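## Task

Carry the tote from the staging bench to the work bench, ending with all of it resting on that bench and nothing overhanging its edge. Put the wooden block from the tote on the stand's top plate. The stand's post is already pinned at the correct height and must still be pinned there at the end; lowering it quickly can fail the task even if a robot is holding it. One or both robots may work. At the end the robots must have released everything and backed away, and nothing may rely on a robot to stay in place. A robot that falls over or is left leaning fails the task.

## Robot and tools

Robots: two identical Hello Robot Stretch 4 units, r1 and r2. Each has an omni-wheel base (rim within 0.23 m of its origin), a mast with a lift, an arm that telescopes straight forward, a three-joint wrist (yaw, pitch, roll) and a two-finger gripper with bendable steel fingers. Cameras per robot: r1_head_camera, r1_head_left_camera, r1_head_right_camera, r1_wrist_camera, and the same four names with r2_.

Frames: each robot reports in its own base frame, origin on the floor below the base centre, x ahead, y to the left, z up. hand_pose (link pinch, a point between the open fingertips) is in that frame and may be somewhat off. The odometry frame is the base frame as it was when the scene began. Neither robot knows where the other is; judge that from images, lidar_m and wrist_depth_mm.

execute_actions: argument "actions" is a list holding one action object or none (empty list = just report state and images). The action has a key per robot, "r1" and/or "r2". Each robot entry may hold "base", "joints", "pace", "contact_limits", or instead only "end_of_arm": "enable_torque" (re-powers wrist/gripper motors that shut off). All motions in one action start together.
- base: one relative move from where the robot last measured itself, exactly one key: translate_m (metres, -2 to 2, + forward), strafe_m (metres, -2 to 2, + left), or rotate_rad (radians, -3.2 to 3.2, + counter-clockwise seen from above).
- joints: absolute targets by name. lift_m 0 to 1.2; arm_m 0 to 0.55 (extension); wrist_yaw_rad -1.134 to 4.276 (0 straight ahead, + left, 3.14 tucked back, above 3.4 may hit the arm); wrist_pitch_rad -1.117 to 4.259 (0 level, 1.57 pointing down); wrist_roll_rad -1.117 to 4.259 (0 fingers level, + clockwise seen from behind); gripper_m -0.038 to 0.141 (fingertip gap in metres; below 0 the tips squeeze each other). Targets past a range are clipped and noted; any other bad value or unknown key rejects the whole call.
- pace: "slow", "default", "fast", "max" (base up to 0.1/0.3/0.4/0.6 m/s and 1/2/3/4 rad/s; slower when the lift is high).
- contact_limits: {"arm_m": x}, x from 0 (gentlest) to 0.75 (firmest), default 0.5; the arm stops on contact beyond it.
- cameras: list of camera names or "all"; omitted/null means all, [] means none.
Parts you leave out of an action may still be driving toward earlier targets.

wait: seconds 0 to 10; nothing new is commanded, returns state and images. zoom_image: camera name plus region [x0, y0, x1, y1] in pixels of that camera's latest full image, top-left origin, at most 504x504. read_manual: only licence texts. finished_scene: pass the current scene number; irreversible, reports success.

Reading results: base_status and joint_status describe how the last accepted action ended: "done"; "off_target" (resting away from target, maybe still pushing); "contact_stop_at_<key>" (something blocked it; lift, arm or wheels go limp, a limp lift can sag under load); "limit_stop_at_<name>" including "limit_stop_at_tilt" (leaning over 6 degrees, lift/arm/wheels limp until upright) and "limit_stop_at_own_body" (self-collision; back away from the body); "torque_fault" (wrist or gripper motor overloaded and went limp; send enable_torque). on_its_own lists what happened without being commanded; its "held at" is the held target. A stop in one call cancels the rest of that reply's calls. lidar_m: 12 distances in metres, 30-degree sectors starting straight ahead and going counter-clockwise (4th left, 7th behind, 10th right); "-" is nothing seen or closer than 0.25 m. wrist_depth_mm: 7x7 grid of depths, 100 to 2000 mm, read from top left. base_odometry counts wheel turns, so slipping looks like travel; if turned_by_wheels and turned_by_imu differ by over about 0.1 rad, suspect a bump or slip. base_tilt in degrees (forward, right positive) with a fixed offset up to 1.5. motor_effort: percent of maximum, peak in brackets, noisy; a level gripper carrying weight shifts wrist_pitch_rad effort. Gripper reading and "done" do not prove a grasp; a firm squeeze shows in gripper_m effort.

Gripping: command a gap smaller than the object; the smaller, the harder, pulling the object inward slightly. If the tips catch on a surface below, raise the lift. To unfold at the start, send lift_m 0.4 with wrist_yaw_rad 0.

Avoid: robots touching each other (a base in contact pressing further is a hard press that ends the run); shared carries where uneven travel (up to ~3 cm per metre) strains the load and tips a robot; driving or turning with over 1 kg held and arm_m above 0.2, especially fast; strong pushes with a raised gripper; over 2 kg in a level gripper; dropping the post or lowering it quickly; dropping items. Loose objects may get nudged occasionally. Finish with grippers open and robots moved clear.

Each tool is called in YAML: its name, and indented under it one key for each argument.

## Session

execute_actions:
  actions: []

Scene clock: 0.00 s.
r1.base_odometry: x=+0.000 y=+0.000 heading=+0.000 (m, m, rad; r1's odometry frame)
r1.turned_by_wheels: +0.000 (rad since the last result)
r1.turned_by_imu: +0.000 (rad since the last result)
r1.base_tilt: forward=-0.3 right=-1.0 (deg)
r1.lidar_m: 1.75 2.73 1.12 0.84 0.83 0.89 1.27 4.28 1.59 1.22 1.91 1.76
r1.base_status: not commanded
r1.joint_positions: lift_m=+0.162 arm_m=+0.002 wrist_yaw_rad=+3.130 wrist_pitch_rad=+0.001 wrist_roll_rad=-0.011 gripper_m=+0.057
r1.joint_status: not commanded
r1.motor_effort: lift_m=+20 arm_m=+0 wrist_yaw_rad=+0 wrist_pitch_rad=-5 wrist_roll_rad=+0 gripper_m=-5 wheel_0=+1 wheel_1=+0 wheel_2=+1 (%)
r1.hand_pose: x=-0.1142 y=+0.0907 z=+0.3402 quat_wxyz=(+0.006, -0.001, -0.006, +1.000) (m; r1's base frame)
r1.wrist_depth_mm: - 146 263 1983 1308 960 798 / - 120 144 1983 1308 976 788 / - 117 144 1808 1308 976 788 / - 133 176 1983 1308 976 798 / 211 - - 1983 1336 991 788 / 227 1576 220 1464 208 931 798 / 225 960 878 154 931 854 788
r2.base_odometry: x=+0.000 y=+0.000 heading=+0.000 (m, m, rad; r2's odometry frame)
r2.turned_by_wheels: +0.000 (rad since the last result)
r2.turned_by_imu: +0.000 (rad since the last result)
r2.base_tilt: forward=-0.3 right=+0.0 (deg)
r2.lidar_m: 0.71 0.96 2.23 2.01 1.67 3.03 1.44 1.70 3.97 1.12 0.76 0.69
r2.base_status: not commanded
r2.joint_positions: lift_m=+0.167 arm_m=-0.002 wrist_yaw_rad=+3.096 wrist_pitch_rad=+0.007 wrist_roll_rad=+0.005 gripper_m=+0.057
r2.joint_status: not commanded
r2.motor_effort: lift_m=+18 arm_m=+0 wrist_yaw_rad=+2 wrist_pitch_rad=-7 wrist_roll_rad=+0 gripper_m=-4 wheel_0=+0 wheel_1=+0 wheel_2=+1 (%)
r2.hand_pose: x=-0.1156 y=+0.1005 z=+0.3437 quat_wxyz=(+0.023, -0.003, +0.003, +1.000) (m; r2's base frame)
r2.wrist_depth_mm: - 137 - - - - - / - 136 - - - - - / - 136 239 - - - - / 111 136 1499 - - - - / 134 1921 - - - - - / 1499 1537 215 1537 218 1464 1397 / 1025 946 904 917 891 917 960
pictures: r1_head_camera, r1_head_left_camera, r1_head_right_camera, r1_wrist_camera, r2_head_camera, r2_head_left_camera, r2_head_right_camera, r2_wrist_camera
Images, in order (width x height): r1_head_camera 420x560, r1_head_left_camera 420x672, r1_head_right_camera 420x672, r1_wrist_camera 616x392, r2_head_camera 420x560, r2_head_left_camera 420x672, r2_head_right_camera 420x672, r2_wrist_camera 616x392.

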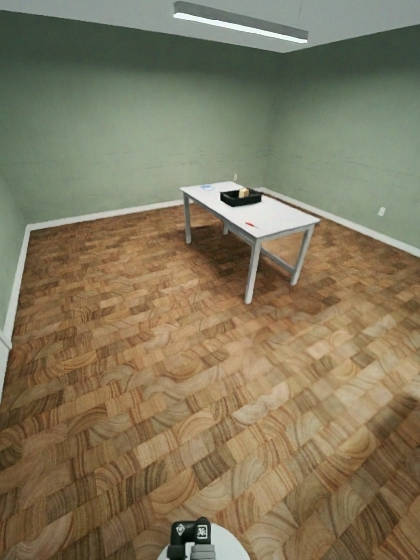

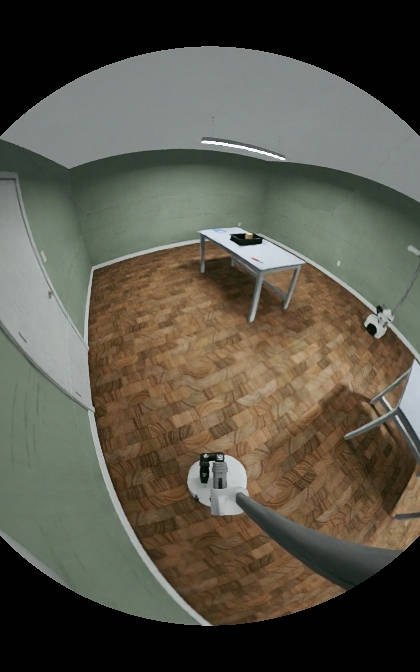

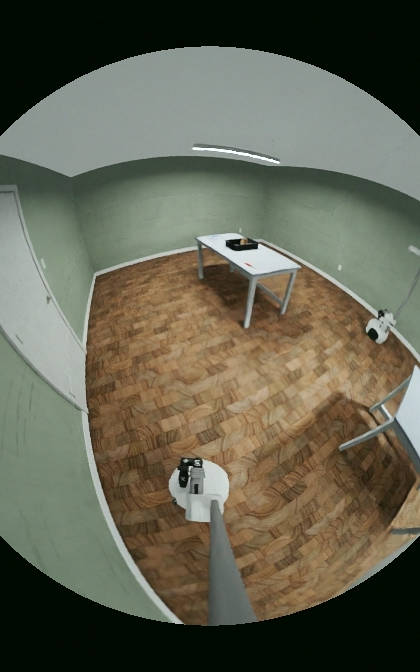

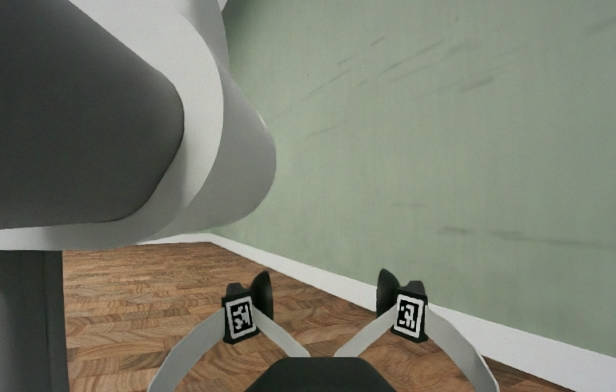

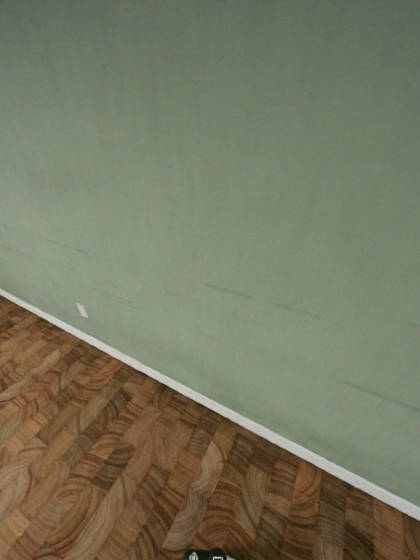

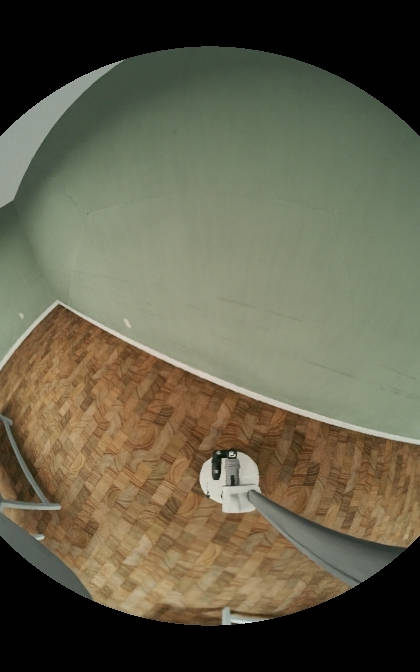

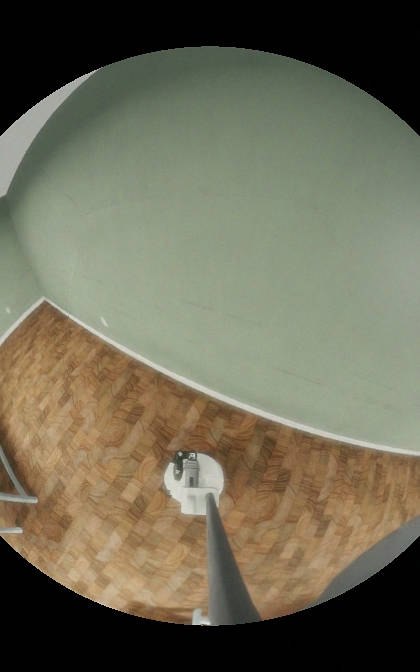

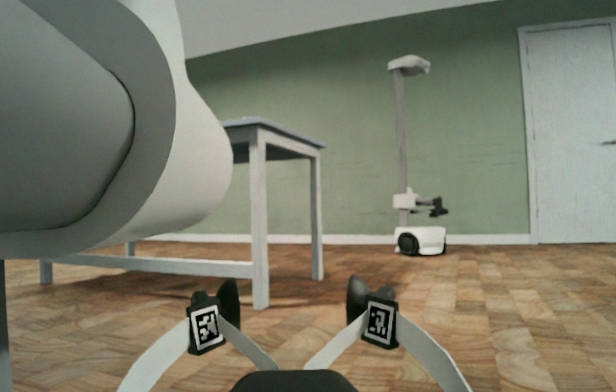

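zoom_image:
  camera: "r1_head_camera"
  region: [170, 160, 330, 310]

Region (170, 160, 330, 310) of r1_head_camera's 420x560 image, scaled by 3.150, with more detail than that image has; it fills the top 472 rows of this view, and the rest is white.

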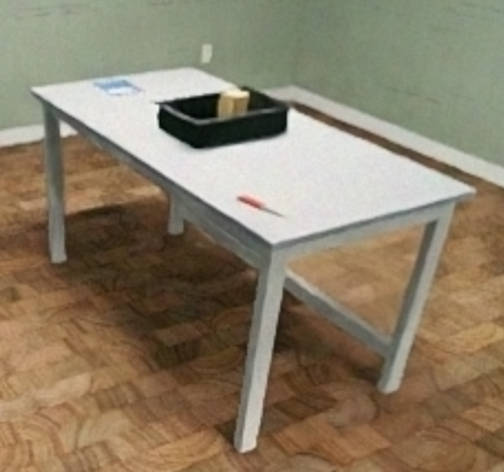

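execute_actions:
  actions:
    - {"r1":{"base":{"rotate_rad":-1.066},"pace":"fast"},"r2":{"base":{"rotate_rad":-2.6},"pace":"fast"}}
  cameras: ["r1_head_camera","r2_head_camera","r1_head_right_camera"]

Scene clock: 3.27 s.
r1.base_odometry: x=+0.000 y=+0.000 heading=-1.066 (m, m, rad; r1's odometry frame)
r1.turned_by_wheels: -1.066 (rad since the last result)
r1.turned_by_imu: -1.070 (rad since the last result)
r1.base_tilt: forward=-0.5 right=-1.1 (deg)
r1.lidar_m: 1.73 1.79 1.77 2.93 1.14 0.86 0.82 0.87 1.26 3.70 1.64 1.22
r1.base_status: done
r1.joint_positions: lift_m=+0.162 arm_m=+0.002 wrist_yaw_rad=+3.130 wrist_pitch_rad=+0.001 wrist_roll_rad=-0.011 gripper_m=+0.057
r1.joint_status: not commanded
r1.motor_effort: lift_m=+20(19) arm_m=+0(0) wrist_yaw_rad=+0(1) wrist_pitch_rad=-5(6) wrist_roll_rad=+0(0) gripper_m=-3(5) wheel_0=+1(7) wheel_1=+0(8) wheel_2=+0(9) (%)
r1.hand_pose: x=-0.1142 y=+0.0907 z=+0.3402 quat_wxyz=(+0.006, -0.001, -0.006, +1.000) (m; r1's base frame)
r1.wrist_depth_mm: - 146 262 991 960 931 904 / - 120 145 976 960 931 904 / - 118 144 946 931 917 904 / - 132 176 946 960 917 931 / 211 1008 976 946 960 931 904 / 229 991 220 960 208 917 917 / 225 960 878 153 917 854 891
r2.base_odometry: x=+0.000 y=+0.000 heading=-2.600 (m, m, rad; r2's odometry frame)
r2.turned_by_wheels: -2.600 (rad since the last result)
r2.turned_by_imu: -2.586 (rad since the last result)
r2.base_tilt: forward=-0.2 right=-0.1 (deg)
r2.lidar_m: 1.72 3.80 1.10 0.78 0.68 0.74 0.97 2.29 1.95 1.64 2.94 1.41
r2.base_status: done
r2.joint_positions: lift_m=+0.167 arm_m=-0.002 wrist_yaw_rad=+3.096 wrist_pitch_rad=+0.007 wrist_roll_rad=+0.005 gripper_m=+0.057
r2.joint_status: not commanded
r2.motor_effort: lift_m=+18(18) arm_m=-1(0) wrist_yaw_rad=+2(2) wrist_pitch_rad=-7(8) wrist_roll_rad=+0(1) gripper_m=-6(1) wheel_0=+2(10) wheel_1=+1(14) wheel_2=+0(12) (%)
r2.hand_pose: x=-0.1156 y=+0.1005 z=+0.3437 quat_wxyz=(+0.023, -0.003, +0.003, +1.000) (m; r2's base frame)
r2.wrist_depth_mm: - 138 1661 1160 917 732 640 / - 137 1576 1182 904 732 627 / - 136 239 1205 904 741 634 / 111 136 1430 1160 904 750 634 / 134 - 1661 1182 904 732 640 / 1537 1537 215 1205 217 732 634 / 1008 946 917 931 878 715 627
pictures: r1_head_camera, r1_head_right_camera, r2_head_camera
Images, in order (width x height): r1_head_camera 420x560, r1_head_right_camera 420x672, r2_head_camera 420x560.

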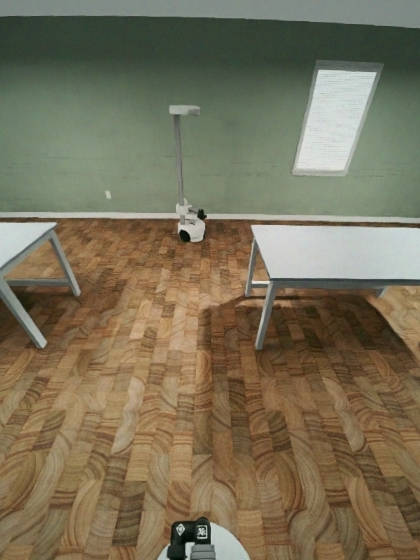

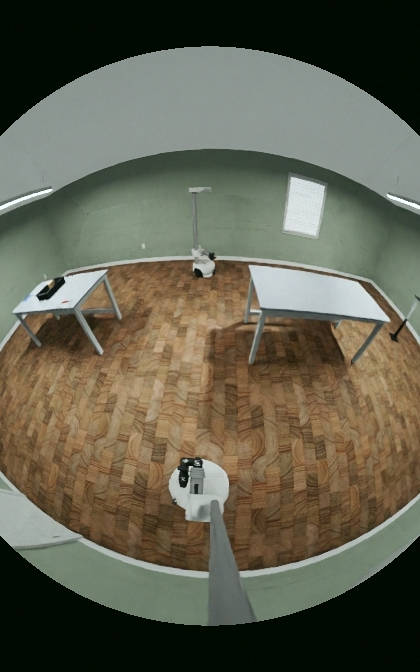

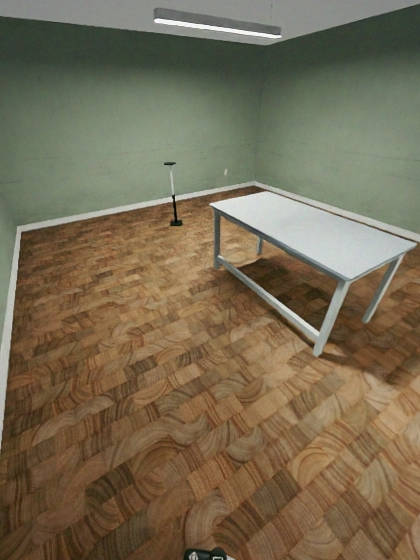

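execute_actions:
  actions:
    - {"r1":{"base":{"strafe_m":2.0},"pace":"max"},"r2":{"base":{"rotate_rad":-0.994},"pace":"fast"}}
  cameras: ["r2_head_camera"]

execute_actions:
  actions:
    - {"r1":{"base":{"translate_m":0.55},"joints":{"lift_m":0.85,"wrist_yaw_rad":0,"wrist_pitch_rad":0.5,"gripper_m":0.12},"pace":"fast"},"r2":{"base":{"strafe_m":-1.8},"joints":{"lift_m":0.85,"wrist_yaw_rad":0,"wrist_pitch_rad":0.5,"gripper_m":0.12},"pace":"max"}}
  cameras: ["r1_head_camera","r2_head_camera","r1_wrist_camera","r2_wrist_camera"]

Scene clock: 8.67 s.
r1.base_odometry: x=+1.750 y=+0.968 heading=-1.066 (m, m, rad; r1's odometry frame)
r1.turned_by_wheels: +0.000 (rad since the last result)
r1.turned_by_imu: -0.004 (rad since the last result)
r1.base_tilt: forward=-0.3 right=-1.0 (deg)
r1.lidar_m: 1.19 1.26 2.41 2.31 1.07 0.80 0.76 0.79 1.11 3.37 2.73 1.24
r1.base_status: done
r1.joint_positions: lift_m=+0.162 arm_m=+0.002 wrist_yaw_rad=+3.130 wrist_pitch_rad=+0.001 wrist_roll_rad=-0.011 gripper_m=+0.057
r1.joint_status: not commanded
r1.motor_effort: lift_m=+20(20) arm_m=+0(0) wrist_yaw_rad=+0(1) wrist_pitch_rad=-4(7) wrist_roll_rad=+0(0) gripper_m=-6(2) wheel_0=+3(15) wheel_1=+0(14) wheel_2=+1(0) (%)
r1.hand_pose: x=-0.1142 y=+0.0907 z=+0.3402 quat_wxyz=(+0.006, -0.001, -0.006, +1.000) (m; r1's base frame)
r1.wrist_depth_mm: - 146 263 917 904 878 866 / - 120 144 904 891 878 866 / - 117 144 878 904 891 854 / - 132 177 878 878 866 854 / 211 904 904 904 891 866 854 / 229 904 218 891 208 854 854 / 225 904 891 153 866 842 831
r2.base_odometry: x=+0.000 y=+0.000 heading=+2.690 (m, m, rad; r2's odometry frame)
r2.turned_by_wheels: -0.993 (rad since the last result)
r2.turned_by_imu: -0.987 (rad since the last result)
r2.base_tilt: forward=-0.2 right=+0.0 (deg)
r2.lidar_m: 3.99 1.42 1.76 3.05 1.07 0.74 0.70 0.74 1.01 2.69 1.85 1.68
r2.base_status: done
r2.joint_positions: lift_m=+0.167 arm_m=-0.002 wrist_yaw_rad=+3.096 wrist_pitch_rad=+0.007 wrist_roll_rad=+0.005 gripper_m=+0.057
r2.joint_status: not commanded
r2.motor_effort: lift_m=+18(17) arm_m=+0(1) wrist_yaw_rad=+3(3) wrist_pitch_rad=-7(8) wrist_roll_rad=+0(0) gripper_m=-3(4) wheel_0=+4(10) wheel_1=+3(11) wheel_2=+3(14) (%)
r2.hand_pose: x=-0.1156 y=+0.1005 z=+0.3437 quat_wxyz=(+0.023, -0.003, +0.003, +1.000) (m; r2's base frame)
r2.wrist_depth_mm: - 138 842 866 866 891 904 / - 137 842 842 866 891 904 / - 136 240 842 866 878 891 / 111 135 831 854 866 878 904 / 134 820 831 820 866 866 878 / 798 809 215 831 218 878 904 / 778 788 798 820 842 854 854
pictures: r2_head_camera
Images, in order (width x height): r2_head_camera 420x560.

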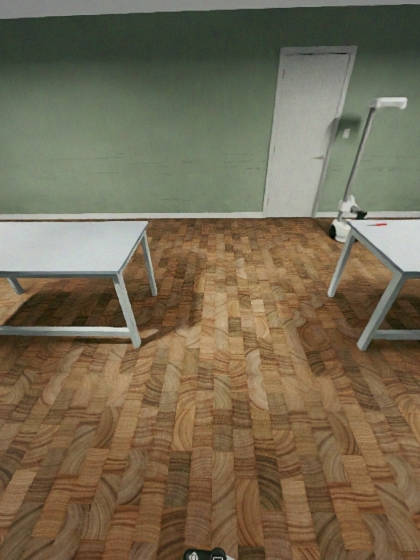

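Scene clock: 13.00 s.
r1.base_odometry: x=+2.017 y=+0.487 heading=-1.065 (m, m, rad; r1's odometry frame)
r1.turned_by_wheels: +0.000 (rad since the last result)
r1.turned_by_imu: -0.002 (rad since the last result)
r1.base_tilt: forward=-0.3 right=-1.1 (deg)
r1.lidar_m: 0.64 0.68 0.98 2.30 1.85 1.37 1.31 1.36 1.95 2.52 0.95 0.68
r1.base_status: done
r1.joint_positions: lift_m=+0.850 arm_m=+0.002 wrist_yaw_rad=+0.000 wrist_pitch_rad=+0.502 wrist_roll_rad=-0.011 gripper_m=+0.120
r1.joint_status: all done
r1.motor_effort: lift_m=+23(28) arm_m=+0(0) wrist_yaw_rad=-1(6) wrist_pitch_rad=-4(5) wrist_roll_rad=+1(0) gripper_m=-2(3) wheel_0=+1(7) wheel_1=+0(7) wheel_2=+1(11) (%)
r1.hand_pose: x=+0.4262 y=-0.0873 z=+0.8892 quat_wxyz=(+0.969, -0.005, +0.248, +0.002) (m; r1's base frame)
r1.wrist_depth_mm: - - - - - - - / - - - 1025 - - - / 976 917 715 668 831 809 798 / 654 640 627 615 603 597 574 / 554 549 535 535 517 504 500 / 1537 1430 217 1464 1430 212 1397 / 1281 1229 1229 148 1229 1160 1229
r2.base_odometry: x=+0.785 y=+1.620 heading=+2.690 (m, m, rad; r2's odometry frame)
r2.turned_by_wheels: +0.000 (rad since the last result)
r2.turned_by_imu: +0.008 (rad since the last result)
r2.base_tilt: forward=-0.2 right=-0.1 (deg)
r2.lidar_m: 1.24 1.32 2.72 2.90 1.02 0.71 0.69 0.70 0.98 2.28 2.40 1.32
r2.base_status: done
r2.joint_positions: lift_m=+0.850 arm_m=-0.002 wrist_yaw_rad=+0.000 wrist_pitch_rad=+0.502 wrist_roll_rad=+0.005 gripper_m=+0.120
r2.joint_status: all done
r2.motor_effort: lift_m=+20(27) arm_m=+0(0) wrist_yaw_rad=+2(6) wrist_pitch_rad=-7(7) wrist_roll_rad=+0(0) gripper_m=+1(1) wheel_0=-1(17) wheel_1=+4(15) wheel_2=+0(1) (%)
r2.hand_pose: x=+0.4215 y=-0.0874 z=+0.8893 quat_wxyz=(+0.969, +0.003, +0.248, -0.001) (m; r2's base frame)
r2.wrist_depth_mm: - - - - - - - / - 1499 1336 1182 1430 - - / 1098 1098 1078 1118 - 1182 - / - - - - - - - / 1661 1756 1808 1863 1661 1661 1708 / 1430 1308 1430 1430 216 1397 1464 / 1229 1182 1182 156 1229 1182 1281
pictures: r1_head_camera, r1_wrist_camera, r2_head_camera, r2_wrist_camera
camera_calibration (this result's frames):
r1_wrist_camera: T_world_to_cam=[[0.038029, -0.999058, -0.020887, -0.0772296], [-0.456597, 0.00121974, -0.889673, 1.04736], [0.88886, 0.0433703, -0.456121, 0.257089], [0, 0, 0, 1]] pos_world=[0.252645, -0.0895844, 1.04746]
r2_wrist_camera: T_world_to_cam=[[-0.0622428, -0.998054, -0.00370875, -0.0722481], [-0.44648, 0.0311673, -0.894251, 1.05127], [0.892626, -0.0540048, -0.447551, 0.241526], [0, 0, 0, 1]] pos_world=[0.249279, -0.0918291, 1.04792]
Images, in order (width x height): r1_head_camera 420x560, r1_wrist_camera 616x392, r2_head_camera 420x560, r2_wrist_camera 616x392.

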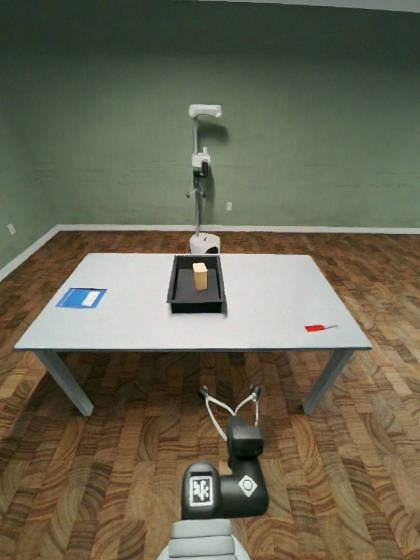

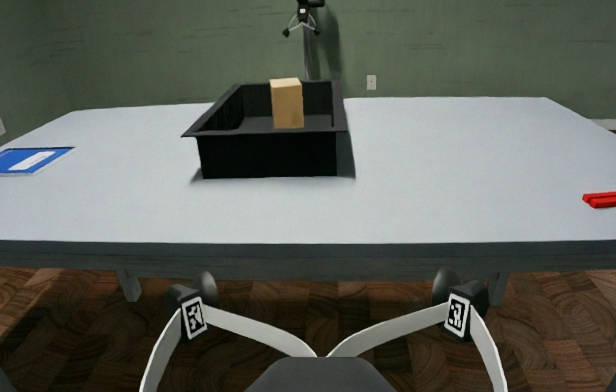

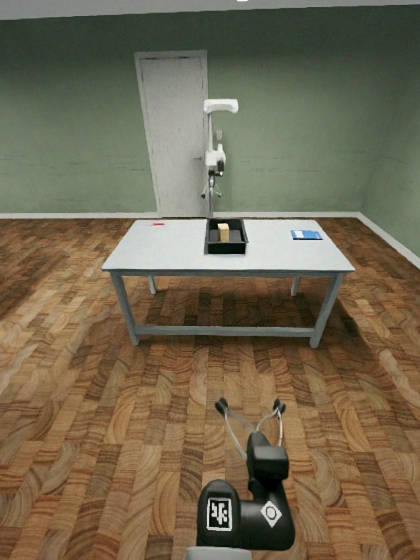

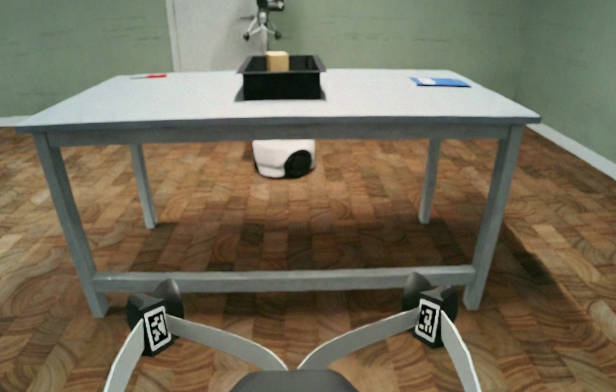

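execute_actions:
  actions:
    - {"r1":{"base":{"strafe_m":0.103},"joints":{"lift_m":1.03,"wrist_pitch_rad":1.3,"wrist_roll_rad":1.57},"pace":"fast"},"r2":{"base":{"translate_m":1.0},"joints":{"lift_m":1.03,"wrist_pitch_rad":1.3,"wrist_roll_rad":1.57},"pace":"fast"}}
  cameras: []

execute_actions:
  actions:
    - {"r1":{"base":{"translate_m":0.38},"joints":{"arm_m":0.2},"pace":"fast"},"r2":{"base":{"strafe_m":0.05},"joints":{"arm_m":0.2},"pace":"fast"}}

Scene clock: 18.73 s.
r1.base_odometry: x=+2.107 y=+0.537 heading=-1.065 (m, m, rad; r1's odometry frame)
r1.turned_by_wheels: +0.000 (rad since the last result)
r1.turned_by_imu: +0.001 (rad since the last result)
r1.base_tilt: forward=-0.2 right=-1.1 (deg)
r1.lidar_m: 0.65 0.69 2.27 2.19 1.86 1.37 1.31 1.34 1.97 2.63 0.93 0.68
r1.base_status: done
r1.joint_positions: lift_m=+1.030 arm_m=+0.002 wrist_yaw_rad=+0.000 wrist_pitch_rad=+1.300 wrist_roll_rad=+1.569 gripper_m=+0.120
r1.joint_status: all done
r1.motor_effort: lift_m=+23(23) arm_m=+0(0) wrist_yaw_rad=+0(0) wrist_pitch_rad=+1(3) wrist_roll_rad=+2(6) gripper_m=-1(3) wheel_0=+1(9) wheel_1=-1(10) wheel_2=+0(0) (%)
r1.hand_pose: x=+0.2503 y=-0.0874 z=+0.9300 quat_wxyz=(+0.563, +0.562, +0.428, -0.428) (m; r1's base frame)
r1.wrist_depth_mm: 539 1430 1336 1255 1160 1060 1008 / 539 1430 1308 1229 1118 1060 1008 / 539 1430 1308 1205 1118 1042 991 / 530 1464 1308 1229 1138 878 820 / 535 1397 1336 1205 1118 842 798 / 535 1430 218 1205 1118 211 809 / 530 1397 1281 148 1118 1042 1008
r2.base_odometry: x=-0.115 y=+2.056 heading=+2.691 (m, m, rad; r2's odometry frame)
r2.turned_by_wheels: +0.001 (rad since the last result)
r2.turned_by_imu: +0.001 (rad since the last result)
r2.base_tilt: forward=+0.0 right=-0.2 (deg)
r2.lidar_m: 0.25 0.27 0.41 2.45 2.48 1.78 1.71 1.74 2.38 2.26 0.39 0.28
r2.base_status: done
r2.joint_positions: lift_m=+1.030 arm_m=-0.002 wrist_yaw_rad=+0.000 wrist_pitch_rad=+1.301 wrist_roll_rad=+1.570 gripper_m=+0.120
r2.joint_status: all done
r2.motor_effort: lift_m=+22(23) arm_m=+0(0) wrist_yaw_rad=+1(2) wrist_pitch_rad=-3(5) wrist_roll_rad=+1(6) gripper_m=+0(1) wheel_0=+4(10) wheel_1=+2(8) wheel_2=+0(17) (%)
r2.hand_pose: x=+0.2456 y=-0.0874 z=+0.9299 quat_wxyz=(+0.563, +0.562, +0.428, -0.428) (m; r2's base frame)
r2.wrist_depth_mm: 477 449 424 991 1118 1060 1008 / 480 445 418 960 1118 1078 1008 / 469 445 415 976 1098 1060 1008 / 466 430 415 976 1118 866 1008 / 466 407 415 960 931 854 831 / 449 345 410 413 217 831 831 / 466 349 413 156 1098 842 1008
pictures: none
No camera images: the call's "cameras" was empty. Leave "cameras" out to get every camera's image.

Scene clock: 21.30 s.
r1.base_odometry: x=+2.291 y=+0.204 heading=-1.065 (m, m, rad; r1's odometry frame)
r1.turned_by_wheels: +0.000 (rad since the last result)
r1.turned_by_imu: -0.001 (rad since the last result)
r1.base_tilt: forward=-0.3 right=-0.9 (deg)
r1.lidar_m: 0.27 0.30 0.42 2.19 2.30 1.76 1.68 1.78 2.51 2.52 0.41 0.30
r1.base_status: done
r1.joint_positions: lift_m=+1.030 arm_m=+0.199 wrist_yaw_rad=+0.000 wrist_pitch_rad=+1.300 wrist_roll_rad=+1.570 gripper_m=+0.120
r1.joint_status: all done
r1.motor_effort: lift_m=+23(23) arm_m=+7(2) wrist_yaw_rad=+0(1) wrist_pitch_rad=+0(1) wrist_roll_rad=+2(2) gripper_m=+0(0) wheel_0=+1(6) wheel_1=+0(6) wheel_2=+0(10) (%)
r1.hand_pose: x=+0.4468 y=-0.0874 z=+0.9300 quat_wxyz=(+0.563, +0.562, +0.428, -0.428) (m; r1's base frame)
r1.wrist_depth_mm: 530 484 445 407 377 353 991 / 525 484 439 404 379 353 991 / 439 392 353 387 382 353 991 / 504 473 436 394 379 353 798 / 357 373 436 394 379 351 798 / 496 477 219 394 373 211 798 / 430 415 418 148 373 343 976
r2.base_odometry: x=-0.137 y=+2.011 heading=+2.691 (m, m, rad; r2's odometry frame)
r2.turned_by_wheels: +0.000 (rad since the last result)
r2.turned_by_imu: +0.001 (rad since the last result)
r2.base_tilt: forward=-0.1 right=-0.1 (deg)
r2.lidar_m: 0.27 0.26 0.38 2.36 2.46 1.82 1.70 1.75 2.41 2.32 0.38 0.26
r2.base_status: done
r2.joint_positions: lift_m=+1.030 arm_m=+0.199 wrist_yaw_rad=+0.000 wrist_pitch_rad=+1.300 wrist_roll_rad=+1.570 gripper_m=+0.120
r2.joint_status: all done
r2.motor_effort: lift_m=+22(22) arm_m=+6(9) wrist_yaw_rad=+2(3) wrist_pitch_rad=-2(3) wrist_roll_rad=+1(1) gripper_m=+0(2) wheel_0=-4(11) wheel_1=+2(14) wheel_2=+0(3) (%)
r2.hand_pose: x=+0.4469 y=-0.0874 z=+0.9299 quat_wxyz=(+0.563, +0.562, +0.428, -0.428) (m; r2's base frame)
r2.wrist_depth_mm: 480 449 418 397 375 359 1025 / 473 445 418 397 375 359 1008 / 387 349 330 312 373 357 1008 / 469 445 410 384 370 357 831 / 462 436 410 387 370 355 809 / 459 298 407 382 217 347 798 / 442 397 402 156 370 347 976
pictures: r1_head_camera, r1_head_left_camera, r1_head_right_camera, r1_wrist_camera, r2_head_camera, r2_head_left_camera, r2_head_right_camera, r2_wrist_camera
camera_calibration (this result's frames):
r1_wrist_camera: T_world_to_cam=[[-0.951233, 0.00994597, -0.308313, 0.720284], [0.0180999, 0.999558, -0.0235983, 0.162778], [0.307942, -0.0280279, -0.950992, 0.970899], [0, 0, 0, 1]] pos_world=[0.383231, -0.142658, 1.14923]
r2_wrist_camera: T_world_to_cam=[[-0.97611, 0.0268064, -0.215615, 0.62445], [0.0342572, 0.998935, -0.0308927, 0.16587], [0.214558, -0.0375411, -0.97599, 1.03293], [0, 0, 0, 1]] pos_world=[0.382226, -0.143655, 1.1479]
Images, in order (width x height): r1_head_camera 420x560, r1_head_left_camera 420x672, r1_head_right_camera 420x672, r1_wrist_camera 616x392, r2_head_camera 420x560, r2_head_left_camera 420x672, r2_head_right_camera 420x672, r2_wrist_camera 616x392.

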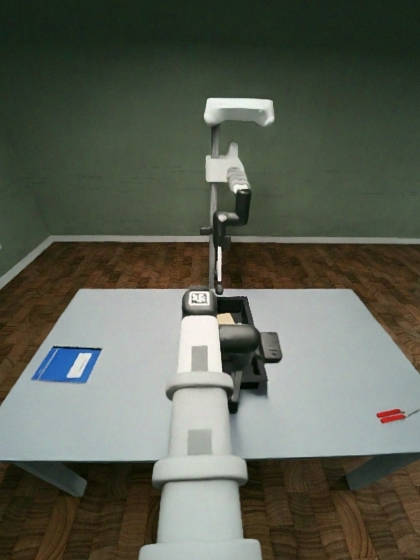

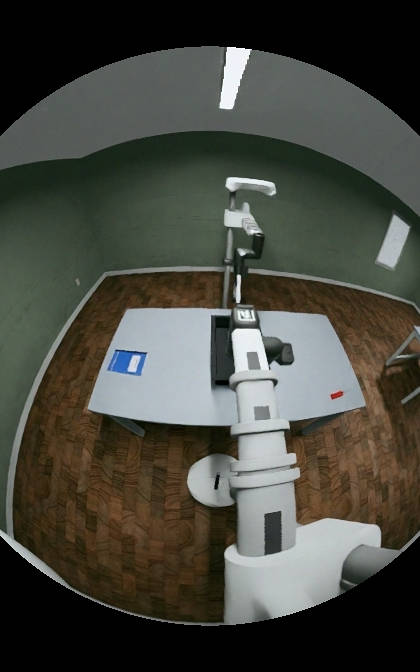

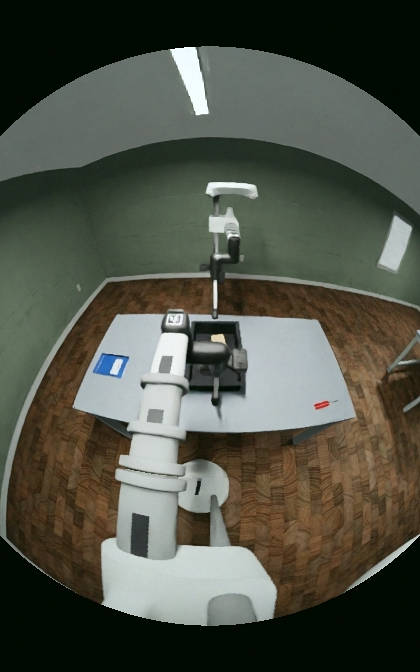

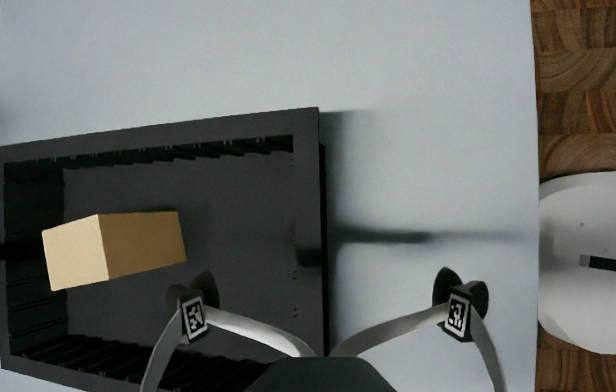

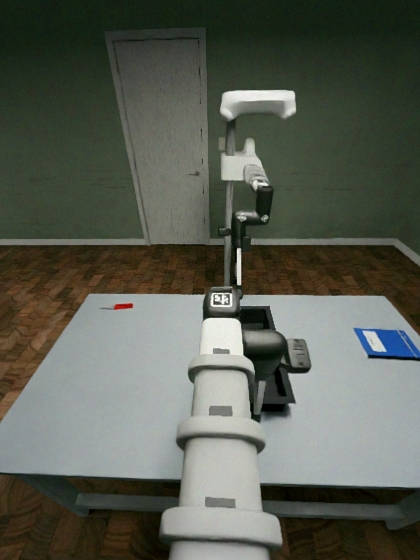

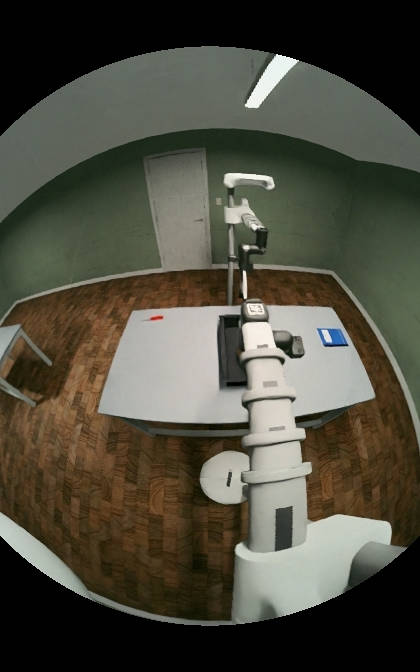

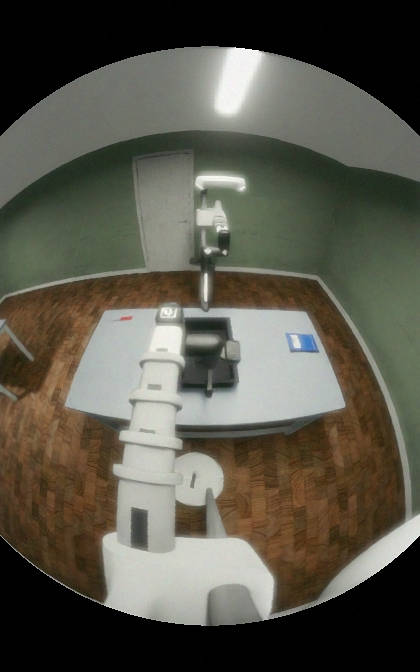

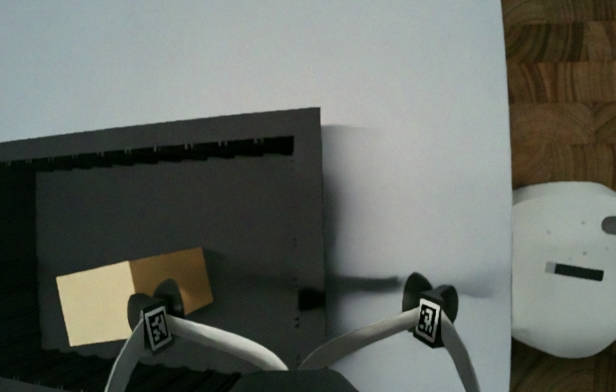

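execute_actions:
  actions:
    - {"r1":{"joints":{"arm_m":0.245,"lift_m":0.96,"gripper_m":0.1}},"r2":{"joints":{"arm_m":0.212,"lift_m":0.96,"gripper_m":0.1}}}
  cameras: ["r1_wrist_camera","r2_wrist_camera"]

Scene clock: 23.13 s.
r1.base_odometry: x=+2.291 y=+0.204 heading=-1.065 (m, m, rad; r1's odometry frame)
r1.turned_by_wheels: +0.000 (rad since the last result)
r1.turned_by_imu: +0.001 (rad since the last result)
r1.base_tilt: forward=-0.3 right=-1.0 (deg)
r1.lidar_m: 0.27 0.30 0.42 2.18 2.30 1.75 1.70 1.78 2.50 2.56 0.41 0.29
r1.base_status: not commanded
r1.joint_positions: lift_m=+0.960 arm_m=+0.244 wrist_yaw_rad=+0.000 wrist_pitch_rad=+1.300 wrist_roll_rad=+1.570 gripper_m=+0.100
r1.joint_status: all done
r1.motor_effort: lift_m=+17(19) arm_m=+7(9) wrist_yaw_rad=+0(0) wrist_pitch_rad=+0(0) wrist_roll_rad=+1(2) gripper_m=+0(4) wheel_0=+1(1) wheel_1=+0(1) wheel_2=+0(0) (%)
r1.hand_pose: x=+0.4917 y=-0.0874 z=+0.8605 quat_wxyz=(+0.563, +0.562, +0.428, -0.428) (m; r1's base frame)
r1.wrist_depth_mm: 439 397 364 334 310 289 276 / 430 397 353 245 312 290 276 / 320 303 332 283 307 291 277 / 427 384 357 329 306 290 276 / 266 314 355 330 307 289 276 / 413 387 218 330 229 282 274 / 410 384 351 152 304 281 272
r2.base_odometry: x=-0.137 y=+2.011 heading=+2.691 (m, m, rad; r2's odometry frame)
r2.turned_by_wheels: +0.000 (rad since the last result)
r2.turned_by_imu: +0.001 (rad since the last result)
r2.base_tilt: forward=+0.0 right=+0.0 (deg)
r2.lidar_m: 0.25 0.30 0.40 2.40 2.48 1.80 1.70 1.72 2.38 2.31 0.41 0.27
r2.base_status: not commanded
r2.joint_positions: lift_m=+0.960 arm_m=+0.211 wrist_yaw_rad=+0.000 wrist_pitch_rad=+1.301 wrist_roll_rad=+1.570 gripper_m=+0.100
r2.joint_status: all done
r2.motor_effort: lift_m=+14(20) arm_m=+6(7) wrist_yaw_rad=+2(2) wrist_pitch_rad=-3(3) wrist_roll_rad=+1(1) gripper_m=-2(1) wheel_0=-4(4) wheel_1=+2(2) wheel_2=+0(0) (%)
r2.hand_pose: x=+0.4588 y=-0.0874 z=+0.8605 quat_wxyz=(+0.563, +0.562, +0.428, -0.428) (m; r2's base frame)
r2.wrist_depth_mm: 392 370 345 324 307 290 946 / 392 364 338 322 306 291 946 / 283 283 307 315 307 290 931 / 384 362 338 315 304 290 741 / 382 353 336 314 304 289 512 / 233 257 329 312 213 289 517 / 234 238 330 193 301 281 279
pictures: r1_wrist_camera, r2_wrist_camera
camera_calibration (this result's frames):
r1_wrist_camera: T_world_to_cam=[[-0.951247, 0.0100721, -0.308266, 0.741556], [0.0182313, 0.999555, -0.0235992, 0.160271], [0.307891, -0.0280687, -0.951008, 0.890988], [0, 0, 0, 1]] pos_world=[0.428154, -0.142659, 1.07971]
r2_wrist_camera: T_world_to_cam=[[-0.976136, 0.0268287, -0.215497, 0.621052], [0.0342763, 0.998935, -0.0308968, 0.163314], [0.214439, -0.0375459, -0.976016, 0.962733], [0, 0, 0, 1]] pos_world=[0.394186, -0.143656, 1.07852]
Images, in order (width x height): r1_wrist_camera 616x392, r2_wrist_camera 616x392.

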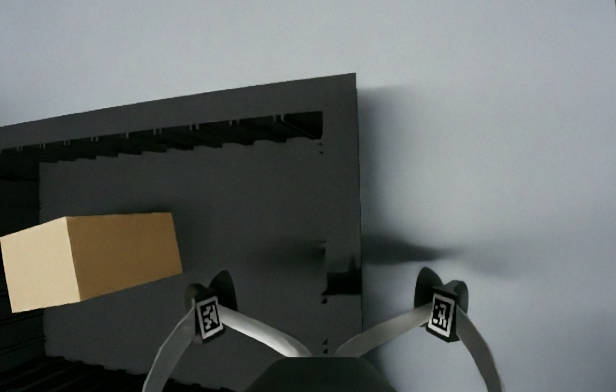

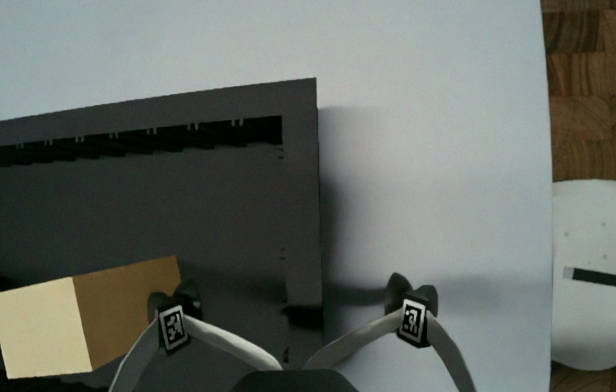

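execute_actions:
  actions:
    - {"r1":{"joints":{"lift_m":0.905}},"r2":{"joints":{"arm_m":0.217,"lift_m":0.905}}}
  cameras: []

execute_actions:
  actions:
    - {"r1":{"joints":{"gripper_m":-0.03}},"r2":{"joints":{"gripper_m":-0.03}}}
  cameras: ["r1_wrist_camera","r2_wrist_camera","r1_head_camera"]

Scene clock: 24.53 s.
r1.base_odometry: x=+2.291 y=+0.204 heading=-1.065 (m, m, rad; r1's odometry frame)
r1.turned_by_wheels: +0.000 (rad since the last result)
r1.turned_by_imu: +0.000 (rad since the last result)
r1.base_tilt: forward=-0.2 right=-1.2 (deg)
r1.lidar_m: 0.27 0.29 0.43 2.19 2.29 1.75 1.70 1.75 2.50 2.53 0.40 0.30
r1.base_status: not commanded
r1.joint_positions: lift_m=+0.905 arm_m=+0.244 wrist_yaw_rad=+0.000 wrist_pitch_rad=+1.300 wrist_roll_rad=+1.570 gripper_m=+0.100
r1.joint_status: all done
r1.motor_effort: lift_m=+17(15) arm_m=+6(7) wrist_yaw_rad=+1(0) wrist_pitch_rad=-1(0) wrist_roll_rad=+2(1) gripper_m=-2(2) wheel_0=+1(1) wheel_1=-1(0) wheel_2=+0(0) (%)
r1.hand_pose: x=+0.4918 y=-0.0874 z=+0.8055 quat_wxyz=(+0.563, +0.562, +0.428, -0.428) (m; r1's base frame)
r1.wrist_depth_mm: 359 327 298 272 257 239 228 / 345 219 200 185 256 239 229 / 287 303 289 184 257 239 227 / 345 319 294 184 255 238 228 / 248 309 296 183 256 239 227 / 342 317 218 187 253 233 227 / 351 320 290 152 252 233 225
r2.base_odometry: x=-0.137 y=+2.011 heading=+2.691 (m, m, rad; r2's odometry frame)
r2.turned_by_wheels: +0.000 (rad since the last result)
r2.turned_by_imu: +0.001 (rad since the last result)
r2.base_tilt: forward=-0.2 right=-0.2 (deg)
r2.lidar_m: 0.26 0.29 0.38 2.39 2.46 1.79 1.69 1.75 2.43 2.33 0.38 0.29
r2.base_status: not commanded
r2.joint_positions: lift_m=+0.905 arm_m=+0.216 wrist_yaw_rad=+0.000 wrist_pitch_rad=+1.301 wrist_roll_rad=+1.570 gripper_m=+0.100
r2.joint_status: all done
r2.motor_effort: lift_m=+14(14) arm_m=+7(6) wrist_yaw_rad=+2(2) wrist_pitch_rad=-2(3) wrist_roll_rad=+1(1) gripper_m=-2(2) wheel_0=-4(4) wheel_1=+2(2) wheel_2=+0(0) (%)
r2.hand_pose: x=+0.4638 y=-0.0874 z=+0.8055 quat_wxyz=(+0.563, +0.562, +0.428, -0.428) (m; r2's base frame)
r2.wrist_depth_mm: 322 301 283 265 254 242 231 / 215 200 188 263 254 240 231 / 266 289 274 260 254 239 231 / 314 296 278 259 251 239 230 / 314 291 279 257 251 237 229 / 211 252 272 178 213 237 228 / 202 230 274 166 250 234 227
pictures: none
No camera images: the call's "cameras" was empty. Leave "cameras" out to get every camera's image.

Scene clock: 26.53 s.
r1.base_odometry: x=+2.291 y=+0.204 heading=-1.065 (m, m, rad; r1's odometry frame)
r1.turned_by_wheels: +0.000 (rad since the last result)
r1.turned_by_imu: +0.001 (rad since the last result)
r1.base_tilt: forward=-0.4 right=-0.9 (deg)
r1.lidar_m: 0.27 0.28 0.43 2.19 2.27 1.77 1.69 1.75 2.47 2.54 0.40 0.28
r1.base_status: not commanded
r1.joint_positions: lift_m=+0.905 arm_m=+0.244 wrist_yaw_rad=+0.002 wrist_pitch_rad=+1.296 wrist_roll_rad=+1.570 gripper_m=-0.029
r1.joint_status: all done
r1.motor_effort: lift_m=+18(18) arm_m=+5(7) wrist_yaw_rad=-6(5) wrist_pitch_rad=+11(14) wrist_roll_rad=+1(2) gripper_m=-24(28) wheel_0=+1(1) wheel_1=+0(1) wheel_2=+0(0) (%)
r1.hand_pose: x=+0.4935 y=-0.0872 z=+0.8057 quat_wxyz=(+0.565, +0.563, +0.428, -0.426) (m; r1's base frame)
r1.wrist_depth_mm: 364 329 296 222 256 238 228 / 229 206 189 172 257 239 229 / 300 298 278 172 257 239 228 / 332 306 281 171 257 239 227 / 245 297 282 171 255 238 226 / 325 301 276 170 188 238 226 / 336 306 273 165 248 156 226
r2.base_odometry: x=-0.137 y=+2.011 heading=+2.691 (m, m, rad; r2's odometry frame)
r2.turned_by_wheels: +0.000 (rad since the last result)
r2.turned_by_imu: +0.001 (rad since the last result)
r2.base_tilt: forward=-0.2 right=-0.2 (deg)
r2.lidar_m: 0.25 0.29 0.39 2.40 2.46 1.79 1.68 1.77 2.39 2.32 0.37 0.27
r2.base_status: not commanded
r2.joint_positions: lift_m=+0.905 arm_m=+0.216 wrist_yaw_rad=+0.002 wrist_pitch_rad=+1.296 wrist_roll_rad=+1.570 gripper_m=-0.029
r2.joint_status: all done
r2.motor_effort: lift_m=+15(15) arm_m=+4(6) wrist_yaw_rad=-5(5) wrist_pitch_rad=+11(12) wrist_roll_rad=+1(1) gripper_m=-21(16) wheel_0=-4(4) wheel_1=+2(2) wheel_2=+0(0) (%)
r2.hand_pose: x=+0.4656 y=-0.0873 z=+0.8058 quat_wxyz=(+0.565, +0.563, +0.428, -0.426) (m; r2's base frame)
r2.wrist_depth_mm: 324 304 279 265 253 241 229 / 198 185 175 260 253 239 230 / 281 277 263 253 251 239 230 / 301 283 264 250 252 238 229 / 301 281 264 246 251 238 228 / 208 265 202 165 246 237 229 / 200 154 178 163 244 232 227
pictures: r1_head_camera, r1_wrist_camera, r2_wrist_camera
camera_calibration (this result's frames):
r1_wrist_camera: T_world_to_cam=[[-0.949914, 0.008156, -0.312404, 0.728867], [0.0163059, 0.999591, -0.0234842, 0.159639], [0.312085, -0.027402, -0.949659, 0.835298], [0, 0, 0, 1]] pos_world=[0.429074, -0.142629, 1.0247]
r2_wrist_camera: T_world_to_cam=[[-0.975208, 0.0249987, -0.219873, 0.618829], [0.0325313, 0.998999, -0.0307046, 0.161895], [0.218885, -0.0370961, -0.975045, 0.905054], [0, 0, 0, 1]] pos_world=[0.400117, -0.143629, 1.0235]
Images, in order (width x height): r1_head_camera 420x560, r1_wrist_camera 616x392, r2_wrist_camera 616x392.

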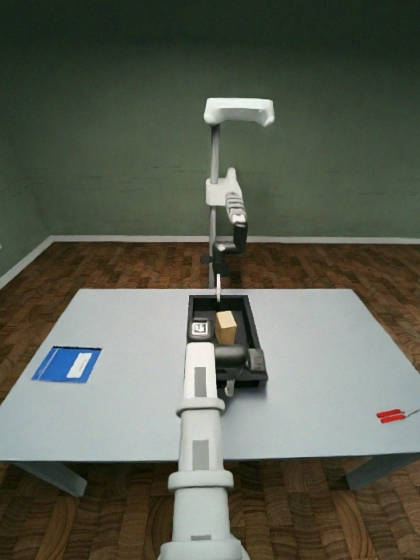

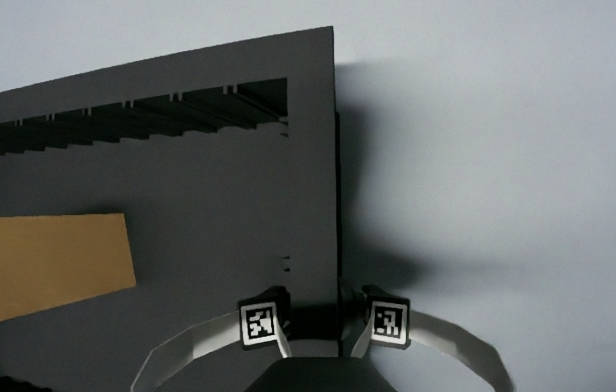

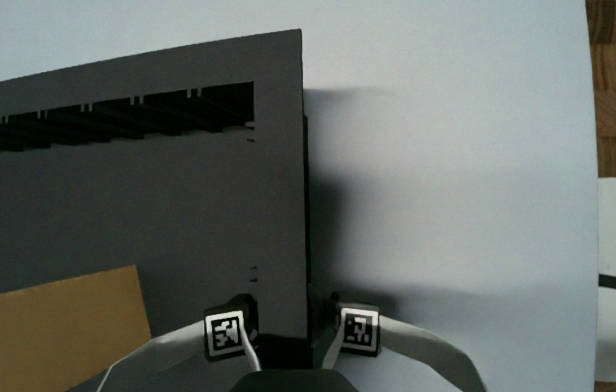

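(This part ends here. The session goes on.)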